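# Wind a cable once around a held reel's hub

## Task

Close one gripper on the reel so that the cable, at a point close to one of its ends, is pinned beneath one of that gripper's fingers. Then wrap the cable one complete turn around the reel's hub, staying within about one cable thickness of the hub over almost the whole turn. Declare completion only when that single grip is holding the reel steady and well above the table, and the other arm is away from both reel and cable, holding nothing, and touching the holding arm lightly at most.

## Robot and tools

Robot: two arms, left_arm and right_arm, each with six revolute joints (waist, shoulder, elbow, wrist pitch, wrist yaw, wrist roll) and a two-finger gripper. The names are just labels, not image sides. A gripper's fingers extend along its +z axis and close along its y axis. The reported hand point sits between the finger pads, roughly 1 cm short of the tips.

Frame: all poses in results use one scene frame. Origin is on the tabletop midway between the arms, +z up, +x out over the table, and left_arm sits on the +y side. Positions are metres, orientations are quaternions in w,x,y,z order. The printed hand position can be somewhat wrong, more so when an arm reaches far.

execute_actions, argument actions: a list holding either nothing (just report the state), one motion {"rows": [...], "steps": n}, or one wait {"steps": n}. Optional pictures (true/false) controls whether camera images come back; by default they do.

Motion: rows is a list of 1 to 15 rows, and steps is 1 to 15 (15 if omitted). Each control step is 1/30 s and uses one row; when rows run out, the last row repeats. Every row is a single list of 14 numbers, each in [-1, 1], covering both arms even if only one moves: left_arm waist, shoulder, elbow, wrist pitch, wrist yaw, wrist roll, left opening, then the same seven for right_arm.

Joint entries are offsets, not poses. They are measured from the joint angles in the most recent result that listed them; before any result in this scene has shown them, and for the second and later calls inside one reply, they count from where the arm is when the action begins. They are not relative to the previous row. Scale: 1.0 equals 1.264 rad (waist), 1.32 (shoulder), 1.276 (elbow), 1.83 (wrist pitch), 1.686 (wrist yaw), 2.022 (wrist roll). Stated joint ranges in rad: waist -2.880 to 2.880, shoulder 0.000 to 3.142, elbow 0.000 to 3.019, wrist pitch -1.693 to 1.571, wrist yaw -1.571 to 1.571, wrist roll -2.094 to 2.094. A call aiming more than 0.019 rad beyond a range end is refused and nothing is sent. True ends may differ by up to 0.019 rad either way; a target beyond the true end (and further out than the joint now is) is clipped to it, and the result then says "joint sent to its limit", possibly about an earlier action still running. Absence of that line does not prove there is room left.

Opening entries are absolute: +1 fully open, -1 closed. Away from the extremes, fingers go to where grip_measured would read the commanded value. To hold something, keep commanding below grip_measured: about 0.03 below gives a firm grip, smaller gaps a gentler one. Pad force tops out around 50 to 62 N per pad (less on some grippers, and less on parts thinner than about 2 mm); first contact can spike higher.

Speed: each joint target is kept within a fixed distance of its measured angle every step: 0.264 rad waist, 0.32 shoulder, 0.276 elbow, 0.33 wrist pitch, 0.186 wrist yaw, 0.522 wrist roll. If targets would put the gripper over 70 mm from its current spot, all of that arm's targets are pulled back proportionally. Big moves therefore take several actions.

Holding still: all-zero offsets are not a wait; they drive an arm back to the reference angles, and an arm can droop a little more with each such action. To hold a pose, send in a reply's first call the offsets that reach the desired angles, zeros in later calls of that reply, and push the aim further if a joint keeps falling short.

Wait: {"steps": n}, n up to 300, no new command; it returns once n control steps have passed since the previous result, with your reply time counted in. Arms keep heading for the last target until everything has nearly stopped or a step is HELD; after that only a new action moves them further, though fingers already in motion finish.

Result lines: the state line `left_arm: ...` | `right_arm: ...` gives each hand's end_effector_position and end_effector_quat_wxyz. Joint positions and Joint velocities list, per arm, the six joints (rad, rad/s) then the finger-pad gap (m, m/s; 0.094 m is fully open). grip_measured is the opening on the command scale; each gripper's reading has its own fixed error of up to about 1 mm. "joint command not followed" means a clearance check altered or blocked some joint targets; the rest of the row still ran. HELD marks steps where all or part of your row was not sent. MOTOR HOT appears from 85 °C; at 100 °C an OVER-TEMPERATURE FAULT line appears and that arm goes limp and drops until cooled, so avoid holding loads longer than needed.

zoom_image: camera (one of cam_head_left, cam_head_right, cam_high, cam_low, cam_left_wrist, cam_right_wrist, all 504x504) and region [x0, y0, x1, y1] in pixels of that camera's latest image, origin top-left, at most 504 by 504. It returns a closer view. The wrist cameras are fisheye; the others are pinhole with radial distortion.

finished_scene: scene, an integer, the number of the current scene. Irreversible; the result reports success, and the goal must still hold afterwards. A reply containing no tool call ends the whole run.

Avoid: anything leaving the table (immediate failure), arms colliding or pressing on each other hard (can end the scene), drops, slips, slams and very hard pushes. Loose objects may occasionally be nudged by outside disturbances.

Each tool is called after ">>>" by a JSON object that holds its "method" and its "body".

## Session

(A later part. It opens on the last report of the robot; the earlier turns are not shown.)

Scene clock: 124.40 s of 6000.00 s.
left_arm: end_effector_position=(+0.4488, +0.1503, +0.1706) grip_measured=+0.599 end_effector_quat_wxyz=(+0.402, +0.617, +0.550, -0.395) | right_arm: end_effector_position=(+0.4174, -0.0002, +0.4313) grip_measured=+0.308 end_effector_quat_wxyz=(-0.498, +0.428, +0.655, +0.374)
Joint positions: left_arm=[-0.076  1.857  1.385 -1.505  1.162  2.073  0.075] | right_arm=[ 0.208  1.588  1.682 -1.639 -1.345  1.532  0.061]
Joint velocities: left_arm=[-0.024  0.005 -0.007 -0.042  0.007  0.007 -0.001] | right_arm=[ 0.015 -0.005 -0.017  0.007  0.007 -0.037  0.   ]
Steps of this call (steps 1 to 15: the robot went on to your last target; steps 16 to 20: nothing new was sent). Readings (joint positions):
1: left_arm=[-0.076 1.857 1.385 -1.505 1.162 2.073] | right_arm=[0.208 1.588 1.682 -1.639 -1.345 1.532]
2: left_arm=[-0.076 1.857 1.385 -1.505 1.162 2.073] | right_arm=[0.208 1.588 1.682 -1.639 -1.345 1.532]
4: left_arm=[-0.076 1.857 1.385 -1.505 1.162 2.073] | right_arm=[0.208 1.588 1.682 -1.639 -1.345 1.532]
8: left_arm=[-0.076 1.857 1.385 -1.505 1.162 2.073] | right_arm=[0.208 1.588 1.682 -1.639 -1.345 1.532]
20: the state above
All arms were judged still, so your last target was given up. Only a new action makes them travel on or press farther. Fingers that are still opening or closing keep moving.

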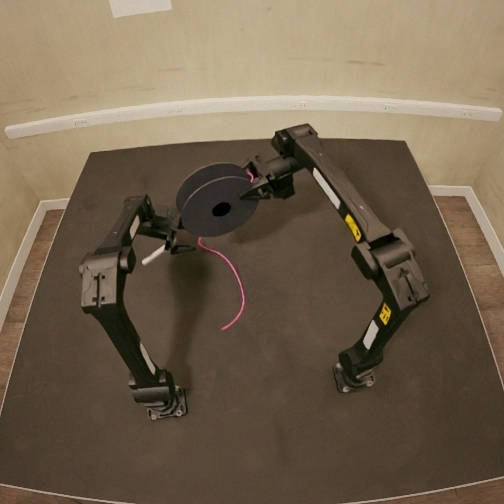

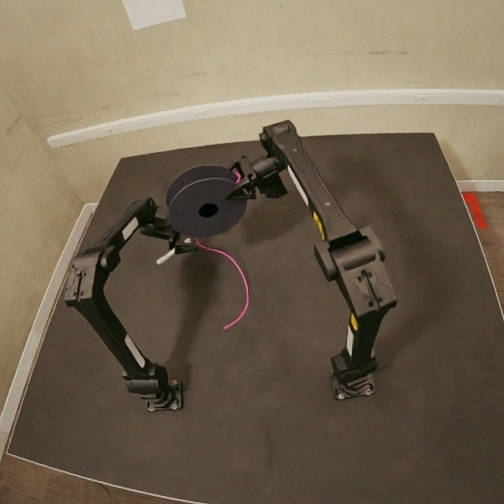

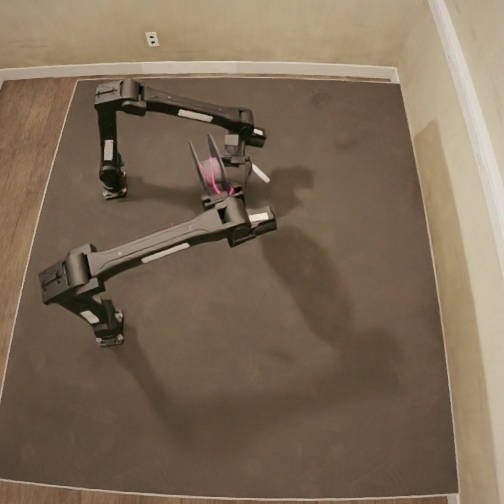

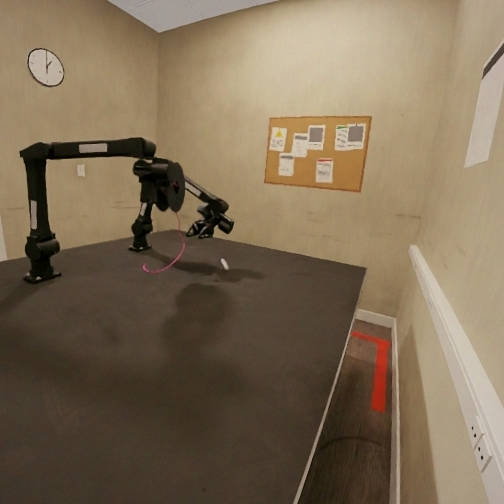

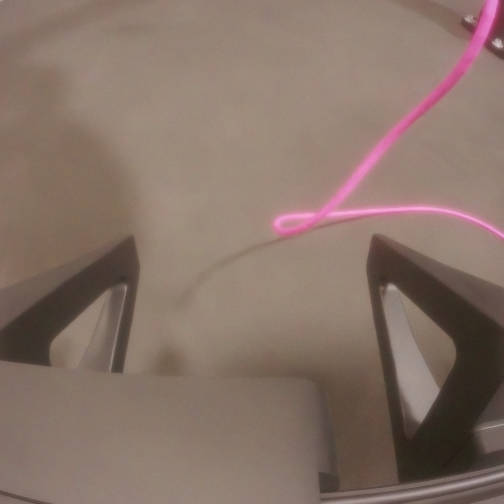

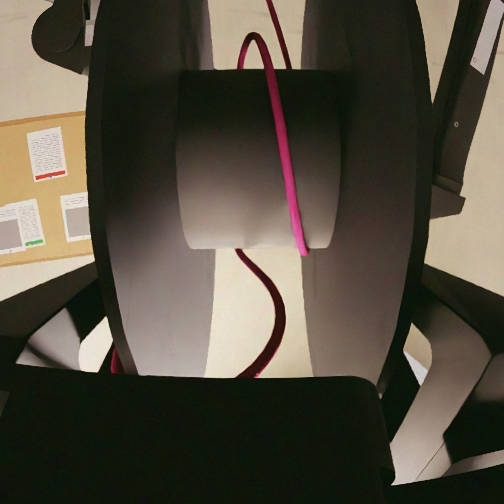

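>>> {"method": "execute_actions", "body": {"actions": [{"rows": [[0,-0.012,-0.008,0.004,0,0,0.7,0,0,0.045,0,-0.012,0,0.268],[0,-0.018,-0.016,0.007,0,0,0.8,0,0,0.045,0,-0.012,0,0.268],[0,-0.024,-0.025,0.01,0,0,0.9,0,0,0.045,0,-0.012,0,0.268],[0,-0.03,-0.034,0.012,0,0,0.95,0,0,0.045,0,-0.012,0,0.268],[-0.004,-0.036,-0.043,0.014,0,0,0.95,0,0,0.045,0,-0.012,0,0.268],[-0.01,-0.041,-0.051,0.016,0,0,0.95,0,0,0.045,0,-0.012,0,0.268],[-0.017,-0.045,-0.058,0.018,0,0,0.95,0,0,0.045,0,-0.012,0,0.268],[-0.025,-0.045,-0.058,0.018,0,0,0.95,0,0,0.045,0,-0.012,0,0.268],[-0.033,-0.045,-0.058,0.018,0,0,0.95,0,0,0.045,0,-0.012,0,0.268],[-0.041,-0.045,-0.058,0.018,0,0,0.95,0,0,0.045,0,-0.012,0,0.268],[-0.048,-0.045,-0.058,0.018,0,0,0.95,0,0,0.045,0,-0.012,0,0.268],[-0.054,-0.045,-0.058,0.018,0,0,0.95,0,0,0.045,0,-0.012,0,0.268],[-0.059,-0.045,-0.058,0.018,0,0,0.95,0,0,0.045,0,-0.012,0,0.268],[-0.063,-0.045,-0.058,0.018,0,0,0.95,0,0,0.045,0,-0.012,0,0.268],[-0.065,-0.045,-0.058,0.018,0,0,0.95,0,0,0.045,0,-0.012,0,0.268]], "steps": 15}], "pictures": false}}

>>> {"method": "execute_actions", "body": {"actions": [{"steps": 10}]}}

Scene clock: 126.93 s of 6000.00 s.
left_arm: end_effector_position=(+0.4227, +0.1191, +0.1754) grip_measured=+0.949 end_effector_quat_wxyz=(+0.392, +0.636, +0.528, -0.403) | right_arm: end_effector_position=(+0.4174, -0.0002, +0.4313) grip_measured=+0.308 end_effector_quat_wxyz=(-0.498, +0.428, +0.655, +0.374)
Joint positions: left_arm=[-0.138  1.802  1.321 -1.482  1.162  2.073  0.092] | right_arm=[ 0.208  1.588  1.682 -1.639 -1.345  1.532  0.061]
Joint velocities: left_arm=[-0.337  0.005 -0.002 -0.002  0.022 -0.022  0.   ] | right_arm=[-0.024 -0.015 -0.012 -0.007 -0.081 -0.066  0.001]
Steps of this call (steps 1 to 61: nothing new was sent; steps 62 to 76: all 15 steps of this action). Readings (joint positions):
62: left_arm=[-0.076 1.857 1.385 -1.505 1.162 2.073] | right_arm=[0.208 1.588 1.682 -1.639 -1.345 1.532]
63: left_arm=[-0.076 1.856 1.384 -1.503 1.162 2.073] | right_arm=[0.208 1.588 1.682 -1.639 -1.345 1.532]
65: left_arm=[-0.076 1.847 1.371 -1.497 1.162 2.073] | right_arm=[0.208 1.588 1.682 -1.639 -1.345 1.532]
69: left_arm=[-0.079 1.818 1.329 -1.485 1.162 2.073] | right_arm=[0.208 1.588 1.682 -1.639 -1.345 1.532]
76: the state above

Scene clock: 127.27 s of 6000.00 s.
left_arm: end_effector_position=(+0.4190, +0.1065, +0.1754) grip_measured=+0.949 end_effector_quat_wxyz=(+0.387, +0.643, +0.520, -0.408) | right_arm: end_effector_position=(+0.4174, -0.0002, +0.4313) grip_measured=+0.308 end_effector_quat_wxyz=(-0.498, +0.428, +0.655, +0.374)
Joint positions: left_arm=[-0.165  1.802  1.321 -1.482  1.162  2.073  0.092] | right_arm=[ 0.208  1.588  1.682 -1.639 -1.345  1.532  0.061]
Joint velocities: left_arm=[ 0.005  0.005 -0.012 -0.007 -0.037 -0.022 -0.   ] | right_arm=[-0.015  0.005 -0.007  0.002  0.051  0.022  0.   ]
Steps of this call (steps 1 to 10: the robot went on to your last target). Readings (joint positions):
1: left_arm=[-0.148 1.802 1.321 -1.482 1.162 2.073] | right_arm=[0.208 1.588 1.682 -1.639 -1.345 1.532]
2: left_arm=[-0.156 1.802 1.321 -1.482 1.162 2.073] | right_arm=[0.208 1.588 1.682 -1.639 -1.345 1.532]
4: left_arm=[-0.165 1.802 1.321 -1.482 1.162 2.073] | right_arm=[0.208 1.588 1.682 -1.639 -1.345 1.532]
8: left_arm=[-0.165 1.802 1.321 -1.482 1.162 2.073] | right_arm=[0.208 1.588 1.682 -1.639 -1.345 1.532]
10: the state above

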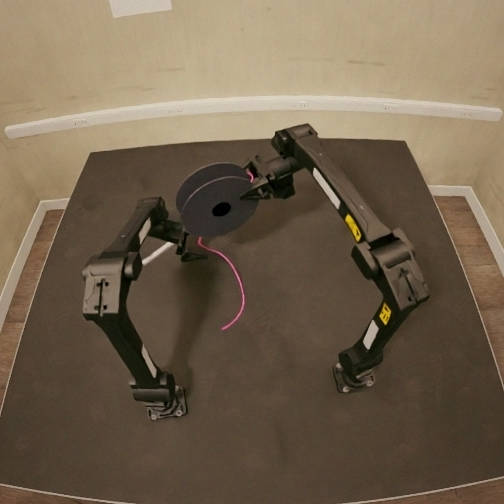

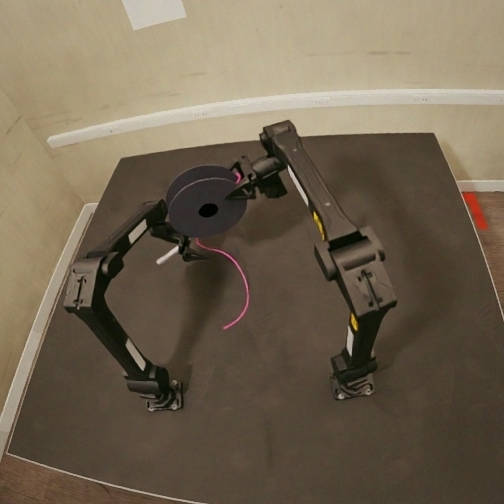

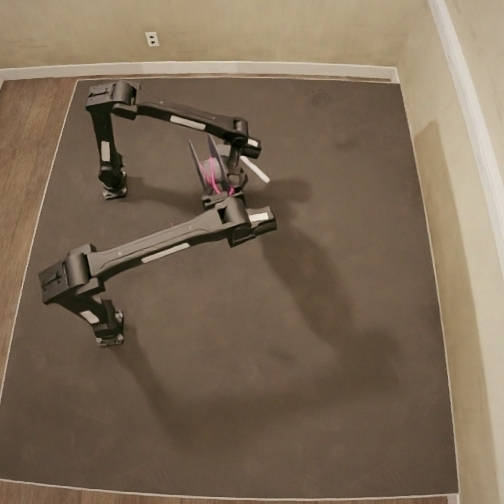

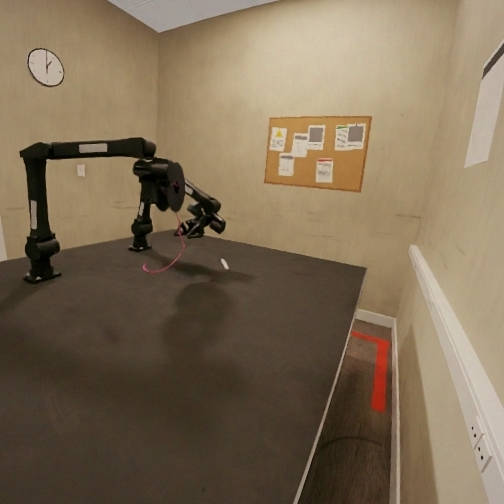

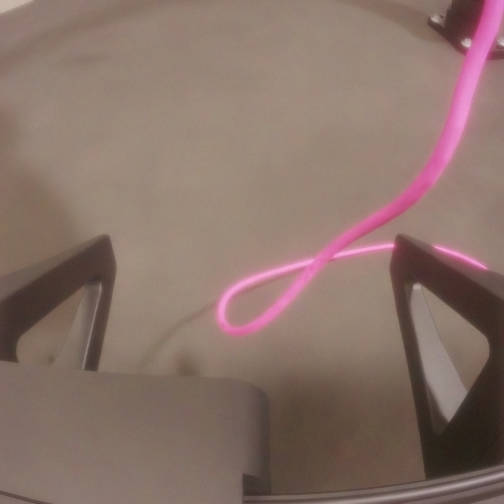

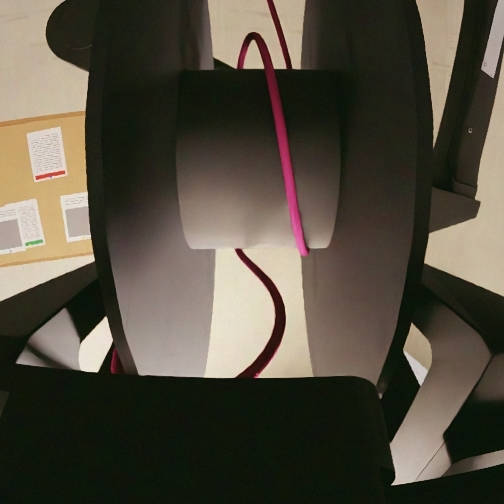

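>>> {"method": "execute_actions", "body": {"actions": [{"rows": [[-0.008,0,0.02,0,0,0,0.8,0,0,0.045,0,-0.012,0,0.268],[-0.012,0,0.02,0,0,0,0.6,0,0,0.045,0,-0.012,0,0.268],[-0.015,0,0.02,0,0,0,0.4,0,0,0.045,0,-0.012,0,0.268],[-0.015,0,0.02,0,0,0,0.2,0,0,0.045,0,-0.012,0,0.268],[-0.015,0,0.02,0,0,0,0.0,0,0,0.045,0,-0.012,0,0.268],[-0.015,0,0.02,0,0,0,-0.2,0,0,0.045,0,-0.012,0,0.268],[-0.015,0,0.02,0,0,0,-0.4,0,0,0.045,0,-0.012,0,0.268],[-0.015,0,0.02,0,0,0,-0.55,0,0,0.045,0,-0.012,0,0.268],[-0.015,0,0.02,0,0,0,-0.7,0,0,0.045,0,-0.012,0,0.268],[-0.015,0,0.02,0,0,0,-0.8,0,0,0.045,0,-0.012,0,0.268],[-0.015,0,0.02,0,0,0,-0.87,0,0,0.045,0,-0.012,0,0.268],[-0.015,0,0.02,0,0,0,-0.92,0,0,0.045,0,-0.012,0,0.268],[-0.015,0,0.02,0,0,0,-0.95,0,0,0.045,0,-0.012,0,0.268],[-0.015,0,0.02,0,0,0,-0.97,0,0,0.045,0,-0.012,0,0.268],[-0.015,0,0.02,0,0,0,-0.97,0,0,0.045,0,-0.012,0,0.268]], "steps": 15}], "pictures": false}}

>>> {"method": "execute_actions", "body": {"actions": [{"steps": 12}]}}

Scene clock: 128.83 s of 6000.00 s.
left_arm: end_effector_position=(+0.4174, +0.1015, +0.1754) grip_measured=-0.954 end_effector_quat_wxyz=(+0.385, +0.646, +0.516, -0.410) | right_arm: end_effector_position=(+0.4174, -0.0002, +0.4313) grip_measured=+0.308 end_effector_quat_wxyz=(-0.498, +0.428, +0.655, +0.374)
Joint positions: left_arm=[-0.176  1.802  1.321 -1.482  1.162  2.073  0.002] | right_arm=[ 0.208  1.588  1.682 -1.639 -1.345  1.532  0.061]
Joint velocities: left_arm=[ 0.005 -0.005 -0.017  0.002 -0.037 -0.037 -0.002] | right_arm=[ 0.015 -0.015 -0.002  0.002  0.022  0.051 -0.001]
Steps of this call (steps 1 to 30: the robot went on to your last target; steps 31 to 32: nothing new was sent; steps 33 to 47: all 15 steps of this action). Readings (joint positions):
33: left_arm=[-0.165 1.802 1.321 -1.482 1.162 2.073] | right_arm=[0.208 1.588 1.682 -1.639 -1.345 1.532]
34: left_arm=[-0.165 1.802 1.321 -1.482 1.162 2.073] | right_arm=[0.208 1.588 1.682 -1.639 -1.345 1.532]
36: left_arm=[-0.167 1.802 1.321 -1.482 1.162 2.073] | right_arm=[0.208 1.588 1.682 -1.639 -1.345 1.532]
40: left_arm=[-0.173 1.802 1.321 -1.482 1.162 2.073] | right_arm=[0.208 1.588 1.682 -1.639 -1.345 1.532]
47: the state above

Scene clock: 129.23 s of 6000.00 s.
left_arm: end_effector_position=(+0.4174, +0.1015, +0.1754) grip_measured=-0.955 end_effector_quat_wxyz=(+0.385, +0.646, +0.516, -0.410) | right_arm: end_effector_position=(+0.4174, -0.0002, +0.4313) grip_measured=+0.308 end_effector_quat_wxyz=(-0.498, +0.428, +0.655, +0.374)
Joint positions: left_arm=[-0.176  1.802  1.321 -1.482  1.162  2.073  0.002] | right_arm=[ 0.208  1.588  1.682 -1.639 -1.345  1.532  0.061]
Joint velocities: left_arm=[-0.005 -0.005  0.022 -0.022  0.007 -0.051  0.001] | right_arm=[-0.005  0.005 -0.017 -0.007 -0.051 -0.037 -0.   ]
Steps of this call (steps 1 to 12: the robot went on to your last target). Readings (joint positions):
1: left_arm=[-0.176 1.802 1.321 -1.482 1.162 2.073] | right_arm=[0.208 1.588 1.682 -1.639 -1.345 1.532]
2: left_arm=[-0.176 1.802 1.321 -1.482 1.162 2.073] | right_arm=[0.208 1.588 1.682 -1.639 -1.345 1.532]
4: left_arm=[-0.176 1.802 1.321 -1.482 1.162 2.073] | right_arm=[0.208 1.588 1.682 -1.639 -1.345 1.532]
8: left_arm=[-0.176 1.802 1.321 -1.482 1.162 2.073] | right_arm=[0.208 1.588 1.682 -1.639 -1.345 1.532]
12: the state above

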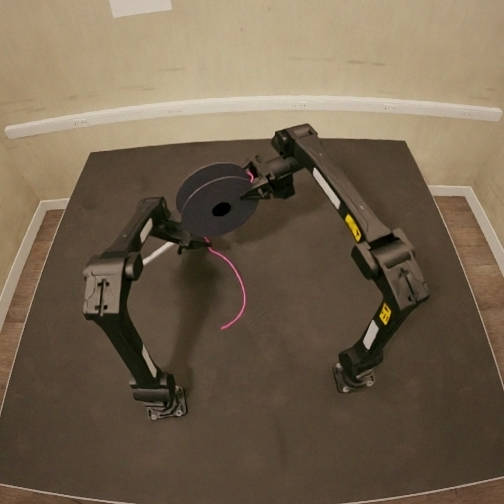

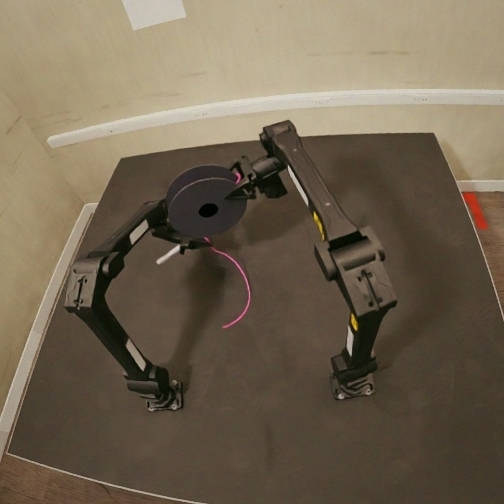

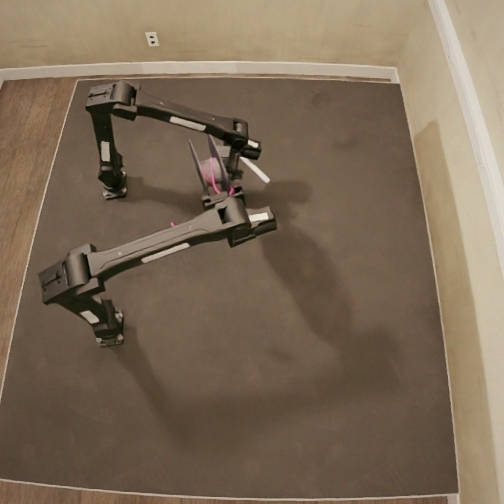

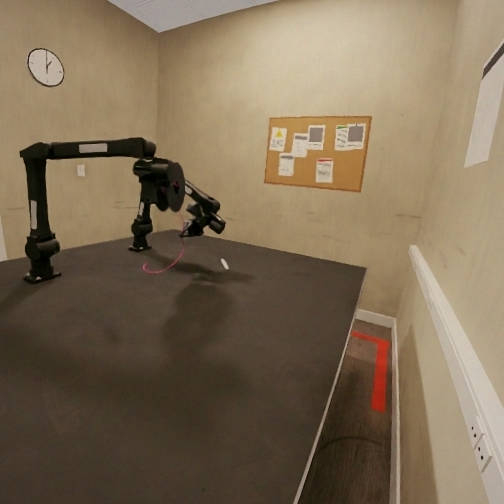

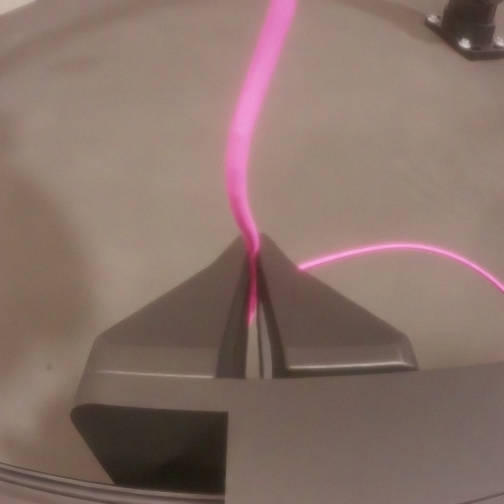

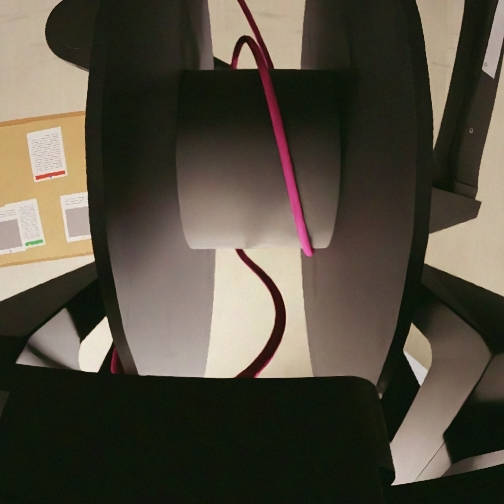

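>>> {"method": "execute_actions", "body": {"actions": [{"rows": [[0,0,-0.008,0.006,0,0,-0.975,0,0,0.045,0,-0.012,0,0.268],[0,0,-0.014,0.01,0,0,-0.975,0,0,0.045,0,-0.012,0,0.268],[0,0,-0.022,0.016,0,0,-0.975,0,0,0.045,0,-0.012,0,0.268],[0,0,-0.031,0.022,0,0,-0.975,0,0,0.045,0,-0.012,0,0.268],[0,0,-0.04,0.029,0,0,-0.975,0,0,0.045,0,-0.012,0,0.268],[0,0,-0.049,0.035,0,0,-0.975,0,0,0.045,0,-0.012,0,0.268],[0,0,-0.058,0.042,0,0,-0.975,0,0,0.045,0,-0.012,0,0.268],[0,0,-0.067,0.048,0,0,-0.975,0,0,0.045,0,-0.012,0,0.268],[0,0,-0.076,0.055,0,0,-0.975,0,0,0.045,0,-0.012,0,0.268],[0,0,-0.085,0.061,0,0,-0.975,0,0,0.045,0,-0.012,0,0.268],[0,0,-0.094,0.068,0,0,-0.975,0,0,0.045,0,-0.012,0,0.268],[0,0,-0.103,0.074,0,0,-0.975,0,0,0.045,0,-0.012,0,0.268],[0,0,-0.112,0.08,0,0,-0.975,0,0,0.045,0,-0.012,0,0.268],[0,0,-0.119,0.085,0,0,-0.975,0,0,0.045,0,-0.012,0,0.268],[0,0,-0.124,0.088,0,0,-0.975,0,0,0.045,0,-0.012,0,0.268]], "steps": 15}], "pictures": false}}

>>> {"method": "execute_actions", "body": {"actions": [{"steps": 10}]}}

Scene clock: 131.50 s of 6000.00 s.
left_arm: end_effector_position=(+0.3904, +0.1010, +0.1313) grip_measured=-0.958 end_effector_quat_wxyz=(+0.385, +0.646, +0.516, -0.411) | right_arm: end_effector_position=(+0.4174, -0.0002, +0.4313) grip_measured=+0.308 end_effector_quat_wxyz=(-0.498, +0.428, +0.655, +0.374)
Joint positions: left_arm=[-0.176  1.802  1.186 -1.347  1.162  2.073  0.002] | right_arm=[ 0.208  1.588  1.682 -1.639 -1.345  1.532  0.061]
Joint velocities: left_arm=[ 0.005 -0.005 -0.261  0.227 -0.066 -0.007 -0.   ] | right_arm=[-0.015 -0.015  0.002 -0.002 -0.022  0.007 -0.001]
Steps of this call (steps 1 to 15: the robot went on to your last target; steps 16 to 53: nothing new was sent; steps 54 to 68: all 15 steps of this action). Readings (joint positions):
54: left_arm=[-0.176 1.802 1.321 -1.482 1.162 2.073] | right_arm=[0.208 1.588 1.682 -1.639 -1.345 1.532]
55: left_arm=[-0.176 1.802 1.320 -1.479 1.162 2.073] | right_arm=[0.208 1.588 1.682 -1.639 -1.345 1.532]
57: left_arm=[-0.176 1.802 1.311 -1.466 1.162 2.073] | right_arm=[0.208 1.588 1.682 -1.639 -1.345 1.532]
61: left_arm=[-0.176 1.802 1.267 -1.424 1.162 2.073] | right_arm=[0.208 1.588 1.682 -1.639 -1.345 1.532]
68: the state above

Scene clock: 131.83 s of 6000.00 s.
left_arm: end_effector_position=(+0.3870, +0.1009, +0.1266) grip_measured=-0.958 end_effector_quat_wxyz=(+0.385, +0.646, +0.516, -0.411) | right_arm: end_effector_position=(+0.4174, -0.0002, +0.4313) grip_measured=+0.308 end_effector_quat_wxyz=(-0.498, +0.428, +0.655, +0.374)
Joint positions: left_arm=[-0.176  1.802  1.17  -1.331  1.162  2.073  0.002] | right_arm=[ 0.208  1.588  1.682 -1.639 -1.345  1.532  0.061]
Joint velocities: left_arm=[ 0.015 -0.005 -0.002 -0.007  0.037  0.022  0.001] | right_arm=[ 0.005  0.005 -0.012  0.002 -0.125 -0.037 -0.001]
Steps of this call (steps 1 to 10: the robot went on to your last target). Readings (joint positions):
1: left_arm=[-0.176 1.802 1.178 -1.341 1.162 2.073] | right_arm=[0.208 1.588 1.682 -1.639 -1.345 1.532]
2: left_arm=[-0.176 1.802 1.173 -1.337 1.162 2.073] | right_arm=[0.208 1.588 1.682 -1.639 -1.345 1.532]
4: left_arm=[-0.176 1.802 1.170 -1.334 1.162 2.073] | right_arm=[0.208 1.588 1.682 -1.639 -1.345 1.532]
8: left_arm=[-0.176 1.802 1.170 -1.331 1.162 2.073] | right_arm=[0.208 1.588 1.682 -1.639 -1.345 1.532]
10: the state above

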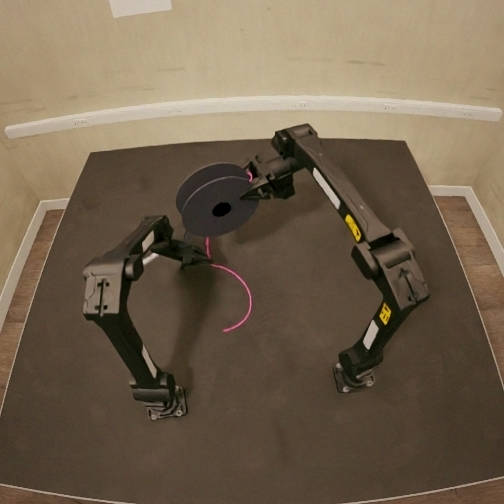

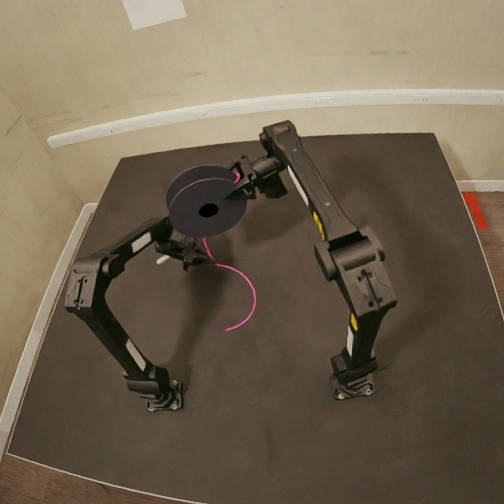

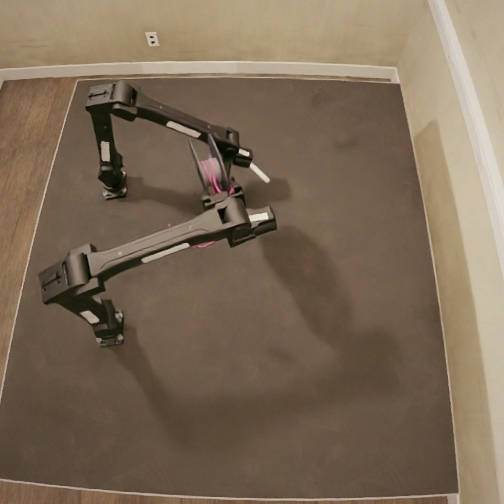

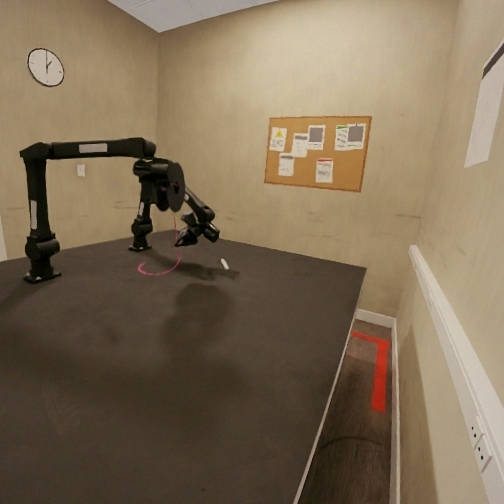

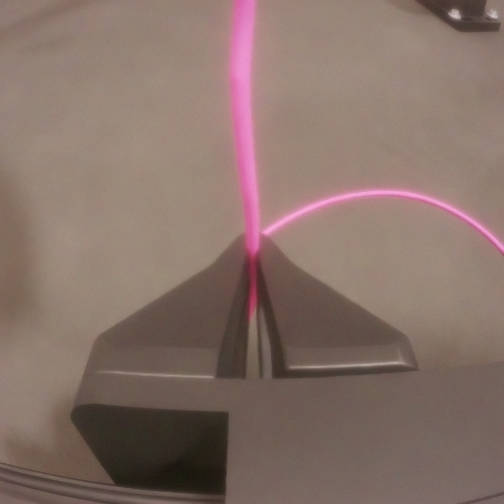

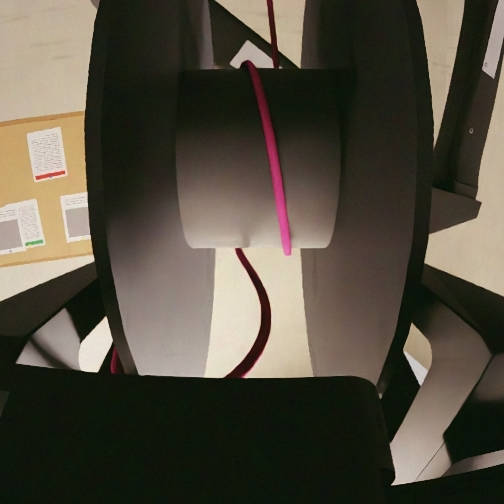

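>>> {"method": "execute_actions", "body": {"actions": [{"rows": [[0,0,-0.008,0.006,0,0,-0.975,0,0,0.045,0,-0.012,0,0.268],[0,0,-0.013,0.01,0,0,-0.975,0,0,0.045,0,-0.012,0,0.268],[0,0,-0.019,0.014,0,0,-0.975,0,0,0.045,0,-0.012,0,0.268],[0,0,-0.025,0.018,0,0,-0.975,0,0,0.045,0,-0.012,0,0.268],[0,0,-0.031,0.022,0,0,-0.975,0,0,0.045,0,-0.012,0,0.268],[0,0,-0.037,0.026,0,0,-0.975,0,0,0.045,0,-0.012,0,0.268],[0,0,-0.043,0.03,0,0,-0.975,0,0,0.045,0,-0.012,0,0.268],[0,0,-0.049,0.035,0,0,-0.975,0,0,0.045,0,-0.012,0,0.268],[0,0,-0.055,0.039,0,0,-0.975,0,0,0.045,0,-0.012,0,0.268],[0,0,-0.061,0.043,0,0,-0.975,0,0,0.045,0,-0.012,0,0.268],[0,0,-0.066,0.047,0,0,-0.975,0,0,0.045,0,-0.012,0,0.268],[0,0,-0.069,0.05,0,0,-0.975,0,0,0.045,0,-0.012,0,0.268]], "steps": 15}]}}

Scene clock: 133.33 s of 6000.00 s.
left_arm: end_effector_position=(+0.3682, +0.1005, +0.1032) grip_measured=-0.958 end_effector_quat_wxyz=(+0.385, +0.645, +0.516, -0.411) | right_arm: end_effector_position=(+0.4174, -0.0003, +0.4312) grip_measured=+0.308 end_effector_quat_wxyz=(-0.498, +0.428, +0.655, +0.374)
Joint positions: left_arm=[-0.176  1.802  1.091 -1.254  1.163  2.073  0.002] | right_arm=[ 0.208  1.588  1.682 -1.639 -1.345  1.532  0.061]
Joint velocities: left_arm=[-0.015 -0.005 -0.012  0.042 -0.066 -0.022  0.   ] | right_arm=[-0.015 -0.005 -0.007  0.007 -0.051 -0.022 -0.001]
Steps of this call (steps 1 to 30: the robot went on to your last target; steps 31 to 45: all 15 steps of this action). Readings (joint positions):
31: left_arm=[-0.176 1.802 1.170 -1.331 1.162 2.073] | right_arm=[0.208 1.588 1.682 -1.639 -1.345 1.532]
32: left_arm=[-0.176 1.802 1.170 -1.329 1.162 2.073] | right_arm=[0.208 1.588 1.682 -1.639 -1.345 1.532]
34: left_arm=[-0.176 1.802 1.164 -1.320 1.163 2.073] | right_arm=[0.208 1.588 1.682 -1.639 -1.345 1.532]
38: left_arm=[-0.176 1.802 1.134 -1.292 1.163 2.073] | right_arm=[0.208 1.588 1.682 -1.639 -1.345 1.532]
45: the state above

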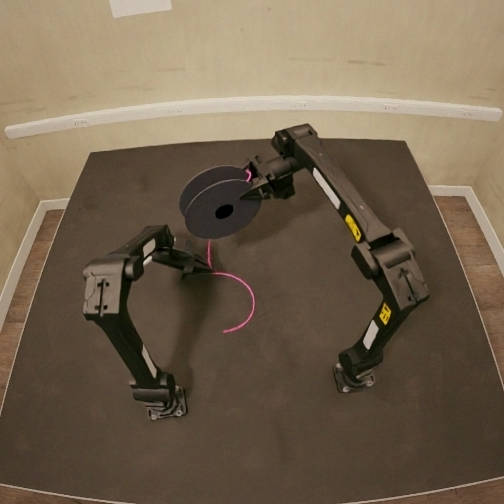

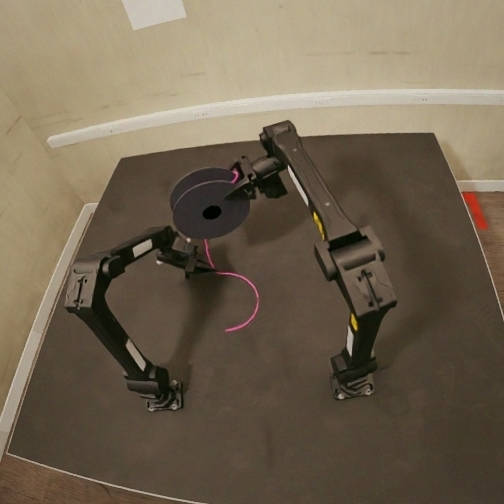

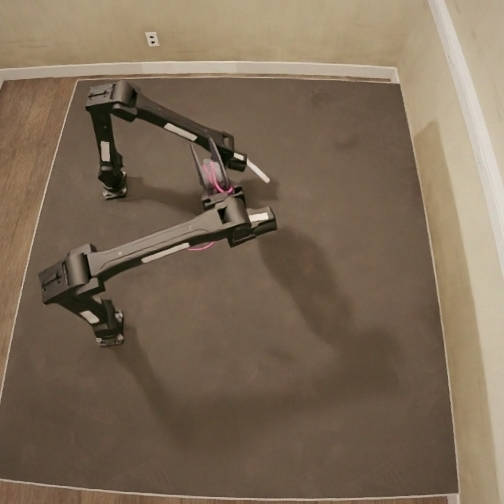

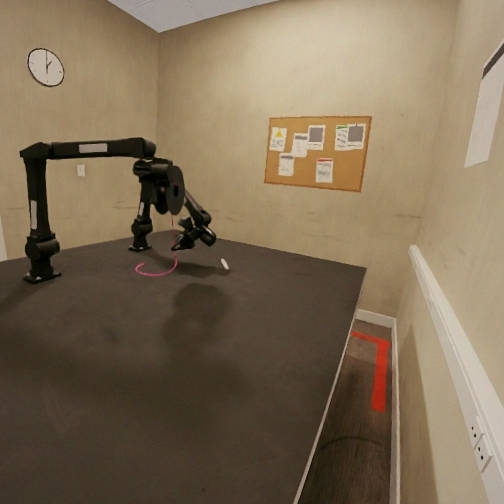

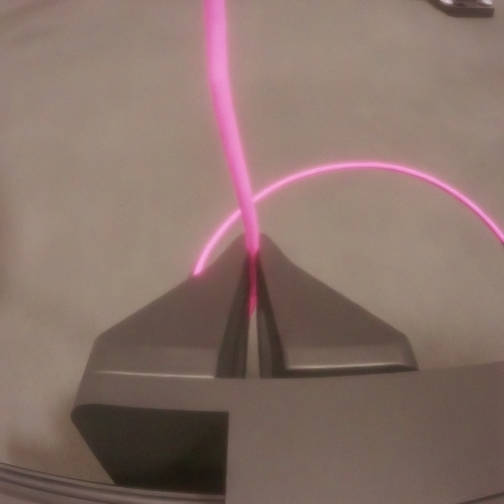

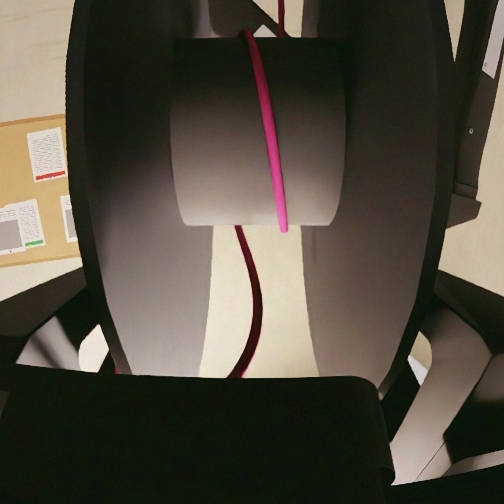

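>>> {"method": "execute_actions", "body": {"actions": [{"rows": [[0,0,0.02,0,0,0,-0.93,0,0,0.045,0,-0.012,0,0.262],[0,0,0.02,0,0,0,-0.88,0,0,0.045,0,-0.012,0,0.262],[0,0,0.02,0,0,0,-0.8,0,0,0.045,0,-0.012,0,0.262],[0,0,0.02,0,0,0,-0.7,0,0,0.045,0,-0.012,0,0.262],[0,0,0.02,0,0,0,-0.6,0,0,0.045,0,-0.012,0,0.262],[0.006,0,0.02,0,0,0,-0.5,0,0,0.045,0,-0.012,0,0.262],[0.015,0,0.02,0,0,0,-0.4,0,0,0.045,0,-0.012,0,0.262],[0.027,0,0.02,0,0,0,-0.4,0,0,0.045,0,-0.012,0,0.262],[0.041,0,0.02,0,0,0,-0.4,0,0,0.045,0,-0.012,0,0.262],[0.056,0,0.02,0,0,0,-0.4,0,0,0.045,0,-0.012,0,0.262],[0.071,0,0.02,0,0,0,-0.4,0,0,0.045,0,-0.012,0,0.262],[0.086,0,0.02,0,0,0,-0.4,0,0,0.045,0,-0.012,0,0.262],[0.101,0,0.02,0,0,0,-0.4,0,0,0.045,0,-0.012,0,0.262],[0.116,0,0.02,0,0,0,-0.4,0,0,0.045,0,-0.012,0,0.262],[0.131,0,0.02,0,0,0,-0.4,0,0,0.045,0,-0.012,0,0.262]], "steps": 15}], "pictures": false}}

>>> {"method": "execute_actions", "body": {"actions": [{"rows": [[0.05,0,0.035,0,0,0,-0.4,0,0,0.045,0,-0.012,0,0.262],[0.066,0,0.04,0,0,0,-0.4,0,0,0.045,0,-0.012,0,0.262],[0.082,0,0.045,0,0,0,-0.4,0,0,0.045,0,-0.012,0,0.262],[0.098,0,0.05,0,0,0,-0.4,0,0,0.045,0,-0.012,0,0.262],[0.114,0,0.055,0,0,0,-0.4,0,0,0.045,0,-0.012,0,0.262],[0.13,0,0.06,0,0,0,-0.4,0,0,0.045,0,-0.012,0,0.262],[0.146,0,0.065,0,0,0,-0.4,0,0,0.045,0,-0.012,0,0.262],[0.162,0,0.07,0,0,0,-0.4,0,0,0.045,0,-0.012,0,0.262],[0.178,0,0.075,0,0,0,-0.4,0,0,0.045,0,-0.012,0,0.262],[0.193,0,0.08,0,0,0,-0.4,0,0,0.045,0,-0.012,0,0.262],[0.207,0,0.08,0,0,0,-0.4,0,0,0.045,0,-0.012,0,0.262],[0.219,0,0.08,0,0,0,-0.4,0,0,0.045,0,-0.012,0,0.262],[0.229,0,0.08,0,0,0,-0.4,0,0,0.045,0,-0.012,0,0.262],[0.236,0,0.08,0,0,0,-0.4,0,0,0.045,0,-0.012,0,0.262],[0.24,0,0.08,0,0,0,-0.4,0,0,0.045,0,-0.012,0,0.262]], "steps": 15}], "pictures": false}}

>>> {"method": "execute_actions", "body": {"actions": [{"steps": 15}]}}

Scene clock: 135.50 s of 6000.00 s.
left_arm: end_effector_position=(+0.3822, +0.1454, +0.1030) grip_measured=-0.401 end_effector_quat_wxyz=(+0.407, +0.618, +0.549, -0.389) | right_arm: end_effector_position=(+0.4174, -0.0002, +0.4314) grip_measured=+0.308 end_effector_quat_wxyz=(-0.499, +0.428, +0.655, +0.374)
Joint positions: left_arm=[-0.069  1.802  1.091 -1.25   1.163  2.073  0.028] | right_arm=[ 0.208  1.588  1.682 -1.639 -1.346  1.532  0.061]
Joint velocities: left_arm=[ 0.708 -0.015  0.002  0.007 -0.051 -0.037 -0.   ] | right_arm=[-0.015 -0.005 -0.002 -0.027 -0.022  0.022 -0.   ]
Steps of this call (steps 1 to 15: the robot went on to your last target; steps 16 to 50: nothing new was sent; steps 51 to 65: all 15 steps of this action). Readings (joint positions):
51: left_arm=[-0.176 1.802 1.091 -1.250 1.163 2.073] | right_arm=[0.208 1.588 1.682 -1.639 -1.345 1.532]
52: left_arm=[-0.176 1.802 1.091 -1.250 1.163 2.073] | right_arm=[0.208 1.588 1.682 -1.639 -1.345 1.532]
54: left_arm=[-0.176 1.802 1.091 -1.250 1.163 2.073] | right_arm=[0.208 1.588 1.682 -1.639 -1.346 1.532]
58: left_arm=[-0.173 1.802 1.091 -1.250 1.163 2.073] | right_arm=[0.208 1.588 1.682 -1.639 -1.346 1.532]
65: the state above

Scene clock: 136.00 s of 6000.00 s.
left_arm: end_effector_position=(+0.4177, +0.2819, +0.1199) grip_measured=-0.401 end_effector_quat_wxyz=(+0.471, +0.548, +0.623, -0.300) | right_arm: end_effector_position=(+0.4174, -0.0002, +0.4314) grip_measured=+0.308 end_effector_quat_wxyz=(-0.499, +0.428, +0.655, +0.374)
Joint positions: left_arm=[ 0.221  1.802  1.16  -1.25   1.163  2.073  0.028] | right_arm=[ 0.208  1.588  1.682 -1.639 -1.346  1.532  0.061]
Joint velocities: left_arm=[ 0.405 -0.015 -0.002  0.012  0.007 -0.022 -0.   ] | right_arm=[-0.015 -0.005 -0.012 -0.012 -0.11  -0.007 -0.002]
Steps of this call (steps 1 to 15: all 15 steps of this action). Readings (joint positions):
1: left_arm=[-0.045 1.802 1.092 -1.250 1.163 2.073] | right_arm=[0.208 1.588 1.682 -1.639 -1.346 1.532]
2: left_arm=[-0.021 1.802 1.094 -1.250 1.163 2.073] | right_arm=[0.208 1.588 1.682 -1.639 -1.346 1.532]
4: left_arm=[0.021 1.802 1.102 -1.250 1.163 2.073] | right_arm=[0.208 1.588 1.682 -1.639 -1.346 1.532]
8: left_arm=[0.096 1.802 1.130 -1.250 1.163 2.073] | right_arm=[0.208 1.588 1.682 -1.639 -1.346 1.532]
15: the state above

Scene clock: 136.50 s of 6000.00 s.
left_arm: end_effector_position=(+0.4168, +0.2927, +0.1199) grip_measured=-0.401 end_effector_quat_wxyz=(+0.474, +0.541, +0.629, -0.295) | right_arm: end_effector_position=(+0.4174, -0.0002, +0.4314) grip_measured=+0.308 end_effector_quat_wxyz=(-0.499, +0.428, +0.655, +0.374)
Joint positions: left_arm=[ 0.244  1.802  1.16  -1.25   1.163  2.073  0.028] | right_arm=[ 0.208  1.588  1.682 -1.639 -1.346  1.532  0.061]
Joint velocities: left_arm=[-0.005  0.005 -0.002 -0.007  0.081 -0.066 -0.   ] | right_arm=[ 0.005 -0.005 -0.027 -0.012  0.066  0.051  0.   ]
Steps of this call (steps 1 to 15: the robot went on to your last target). Readings (joint positions):
1: left_arm=[0.233 1.802 1.160 -1.250 1.163 2.073] | right_arm=[0.208 1.588 1.682 -1.639 -1.346 1.532]
2: left_arm=[0.242 1.802 1.160 -1.250 1.163 2.073] | right_arm=[0.208 1.588 1.682 -1.639 -1.346 1.532]
4: left_arm=[0.249 1.802 1.160 -1.250 1.163 2.073] | right_arm=[0.208 1.588 1.682 -1.639 -1.346 1.532]
8: left_arm=[0.245 1.802 1.160 -1.250 1.163 2.073] | right_arm=[0.208 1.588 1.682 -1.639 -1.346 1.532]
15: the state above

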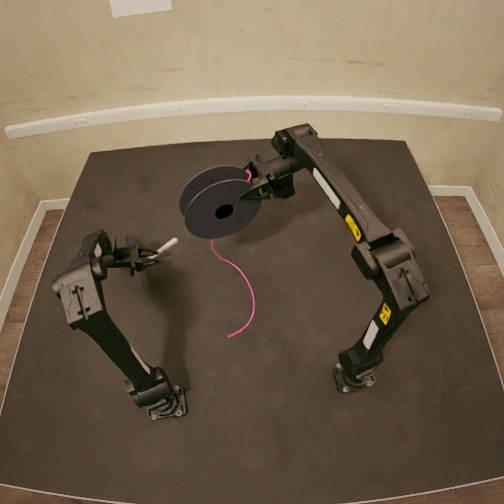

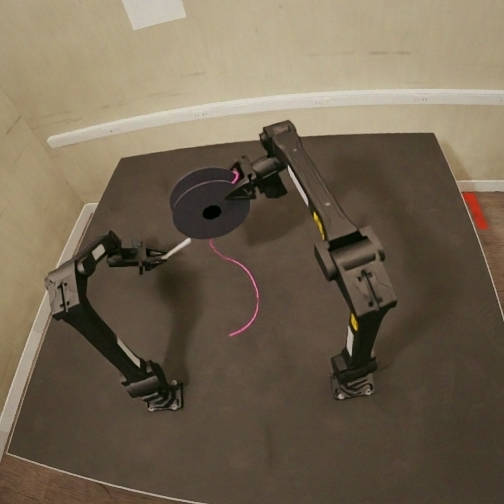

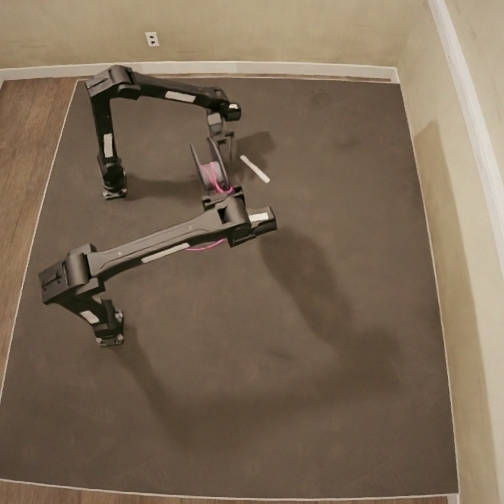

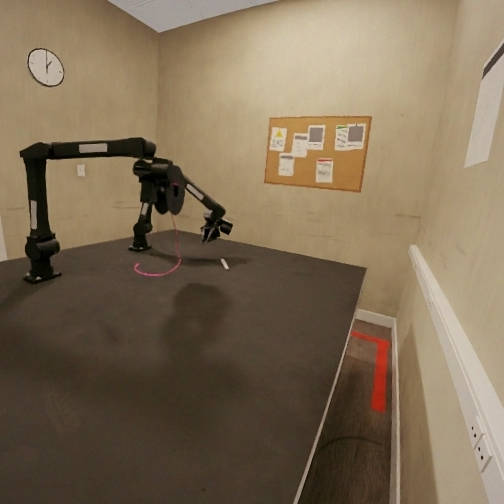

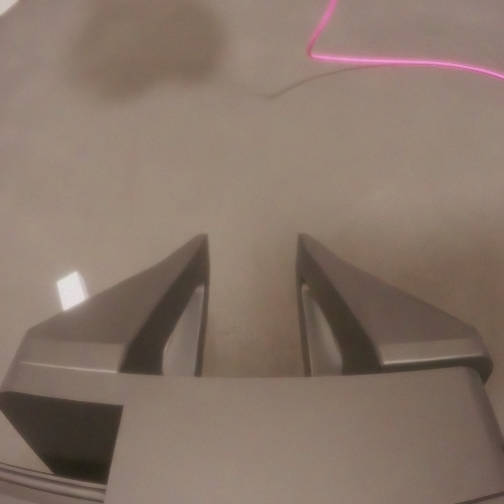

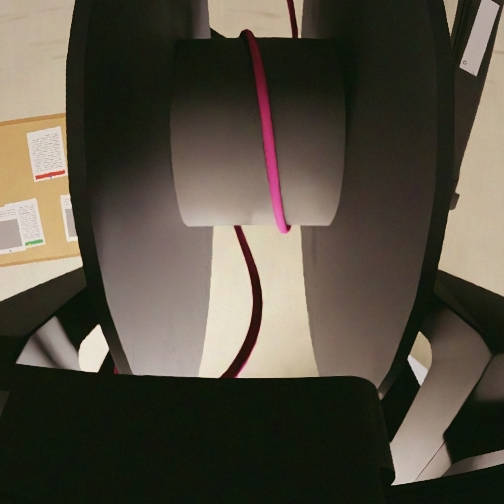

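The loop stayed tight after release. I'll check the top side and whether the cable is still trapped.

>>> {"method": "zoom_image", "body": {"camera": "cam_high", "region": [180, 125, 260, 215]}}

>>> {"method": "zoom_image", "body": {"camera": "cam_low", "region": [130, 145, 210, 225]}}

Region (180, 125, 260, 215) of cam_high's 504x504 image, scaled by 5.600, with more detail than that image has.

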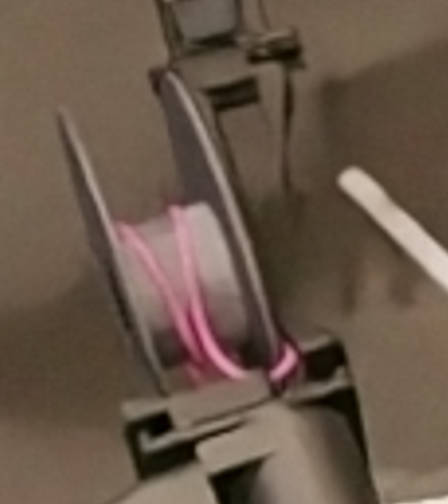

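Region (130, 145, 210, 225) of cam_low's 504x504 image, scaled by 6.300, with more detail than that image has.

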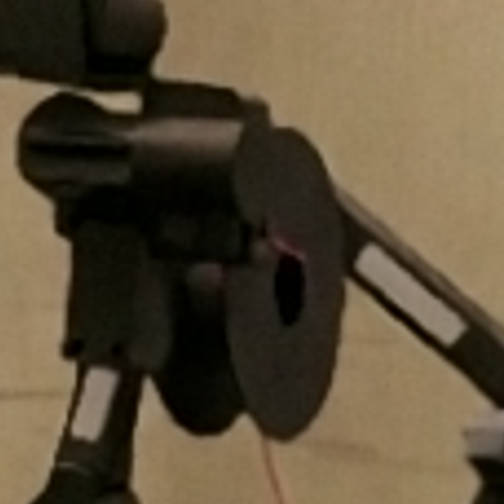

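>>> {"method": "finished_scene", "body": {"scene": 2}}

The scene is finished: the task was done.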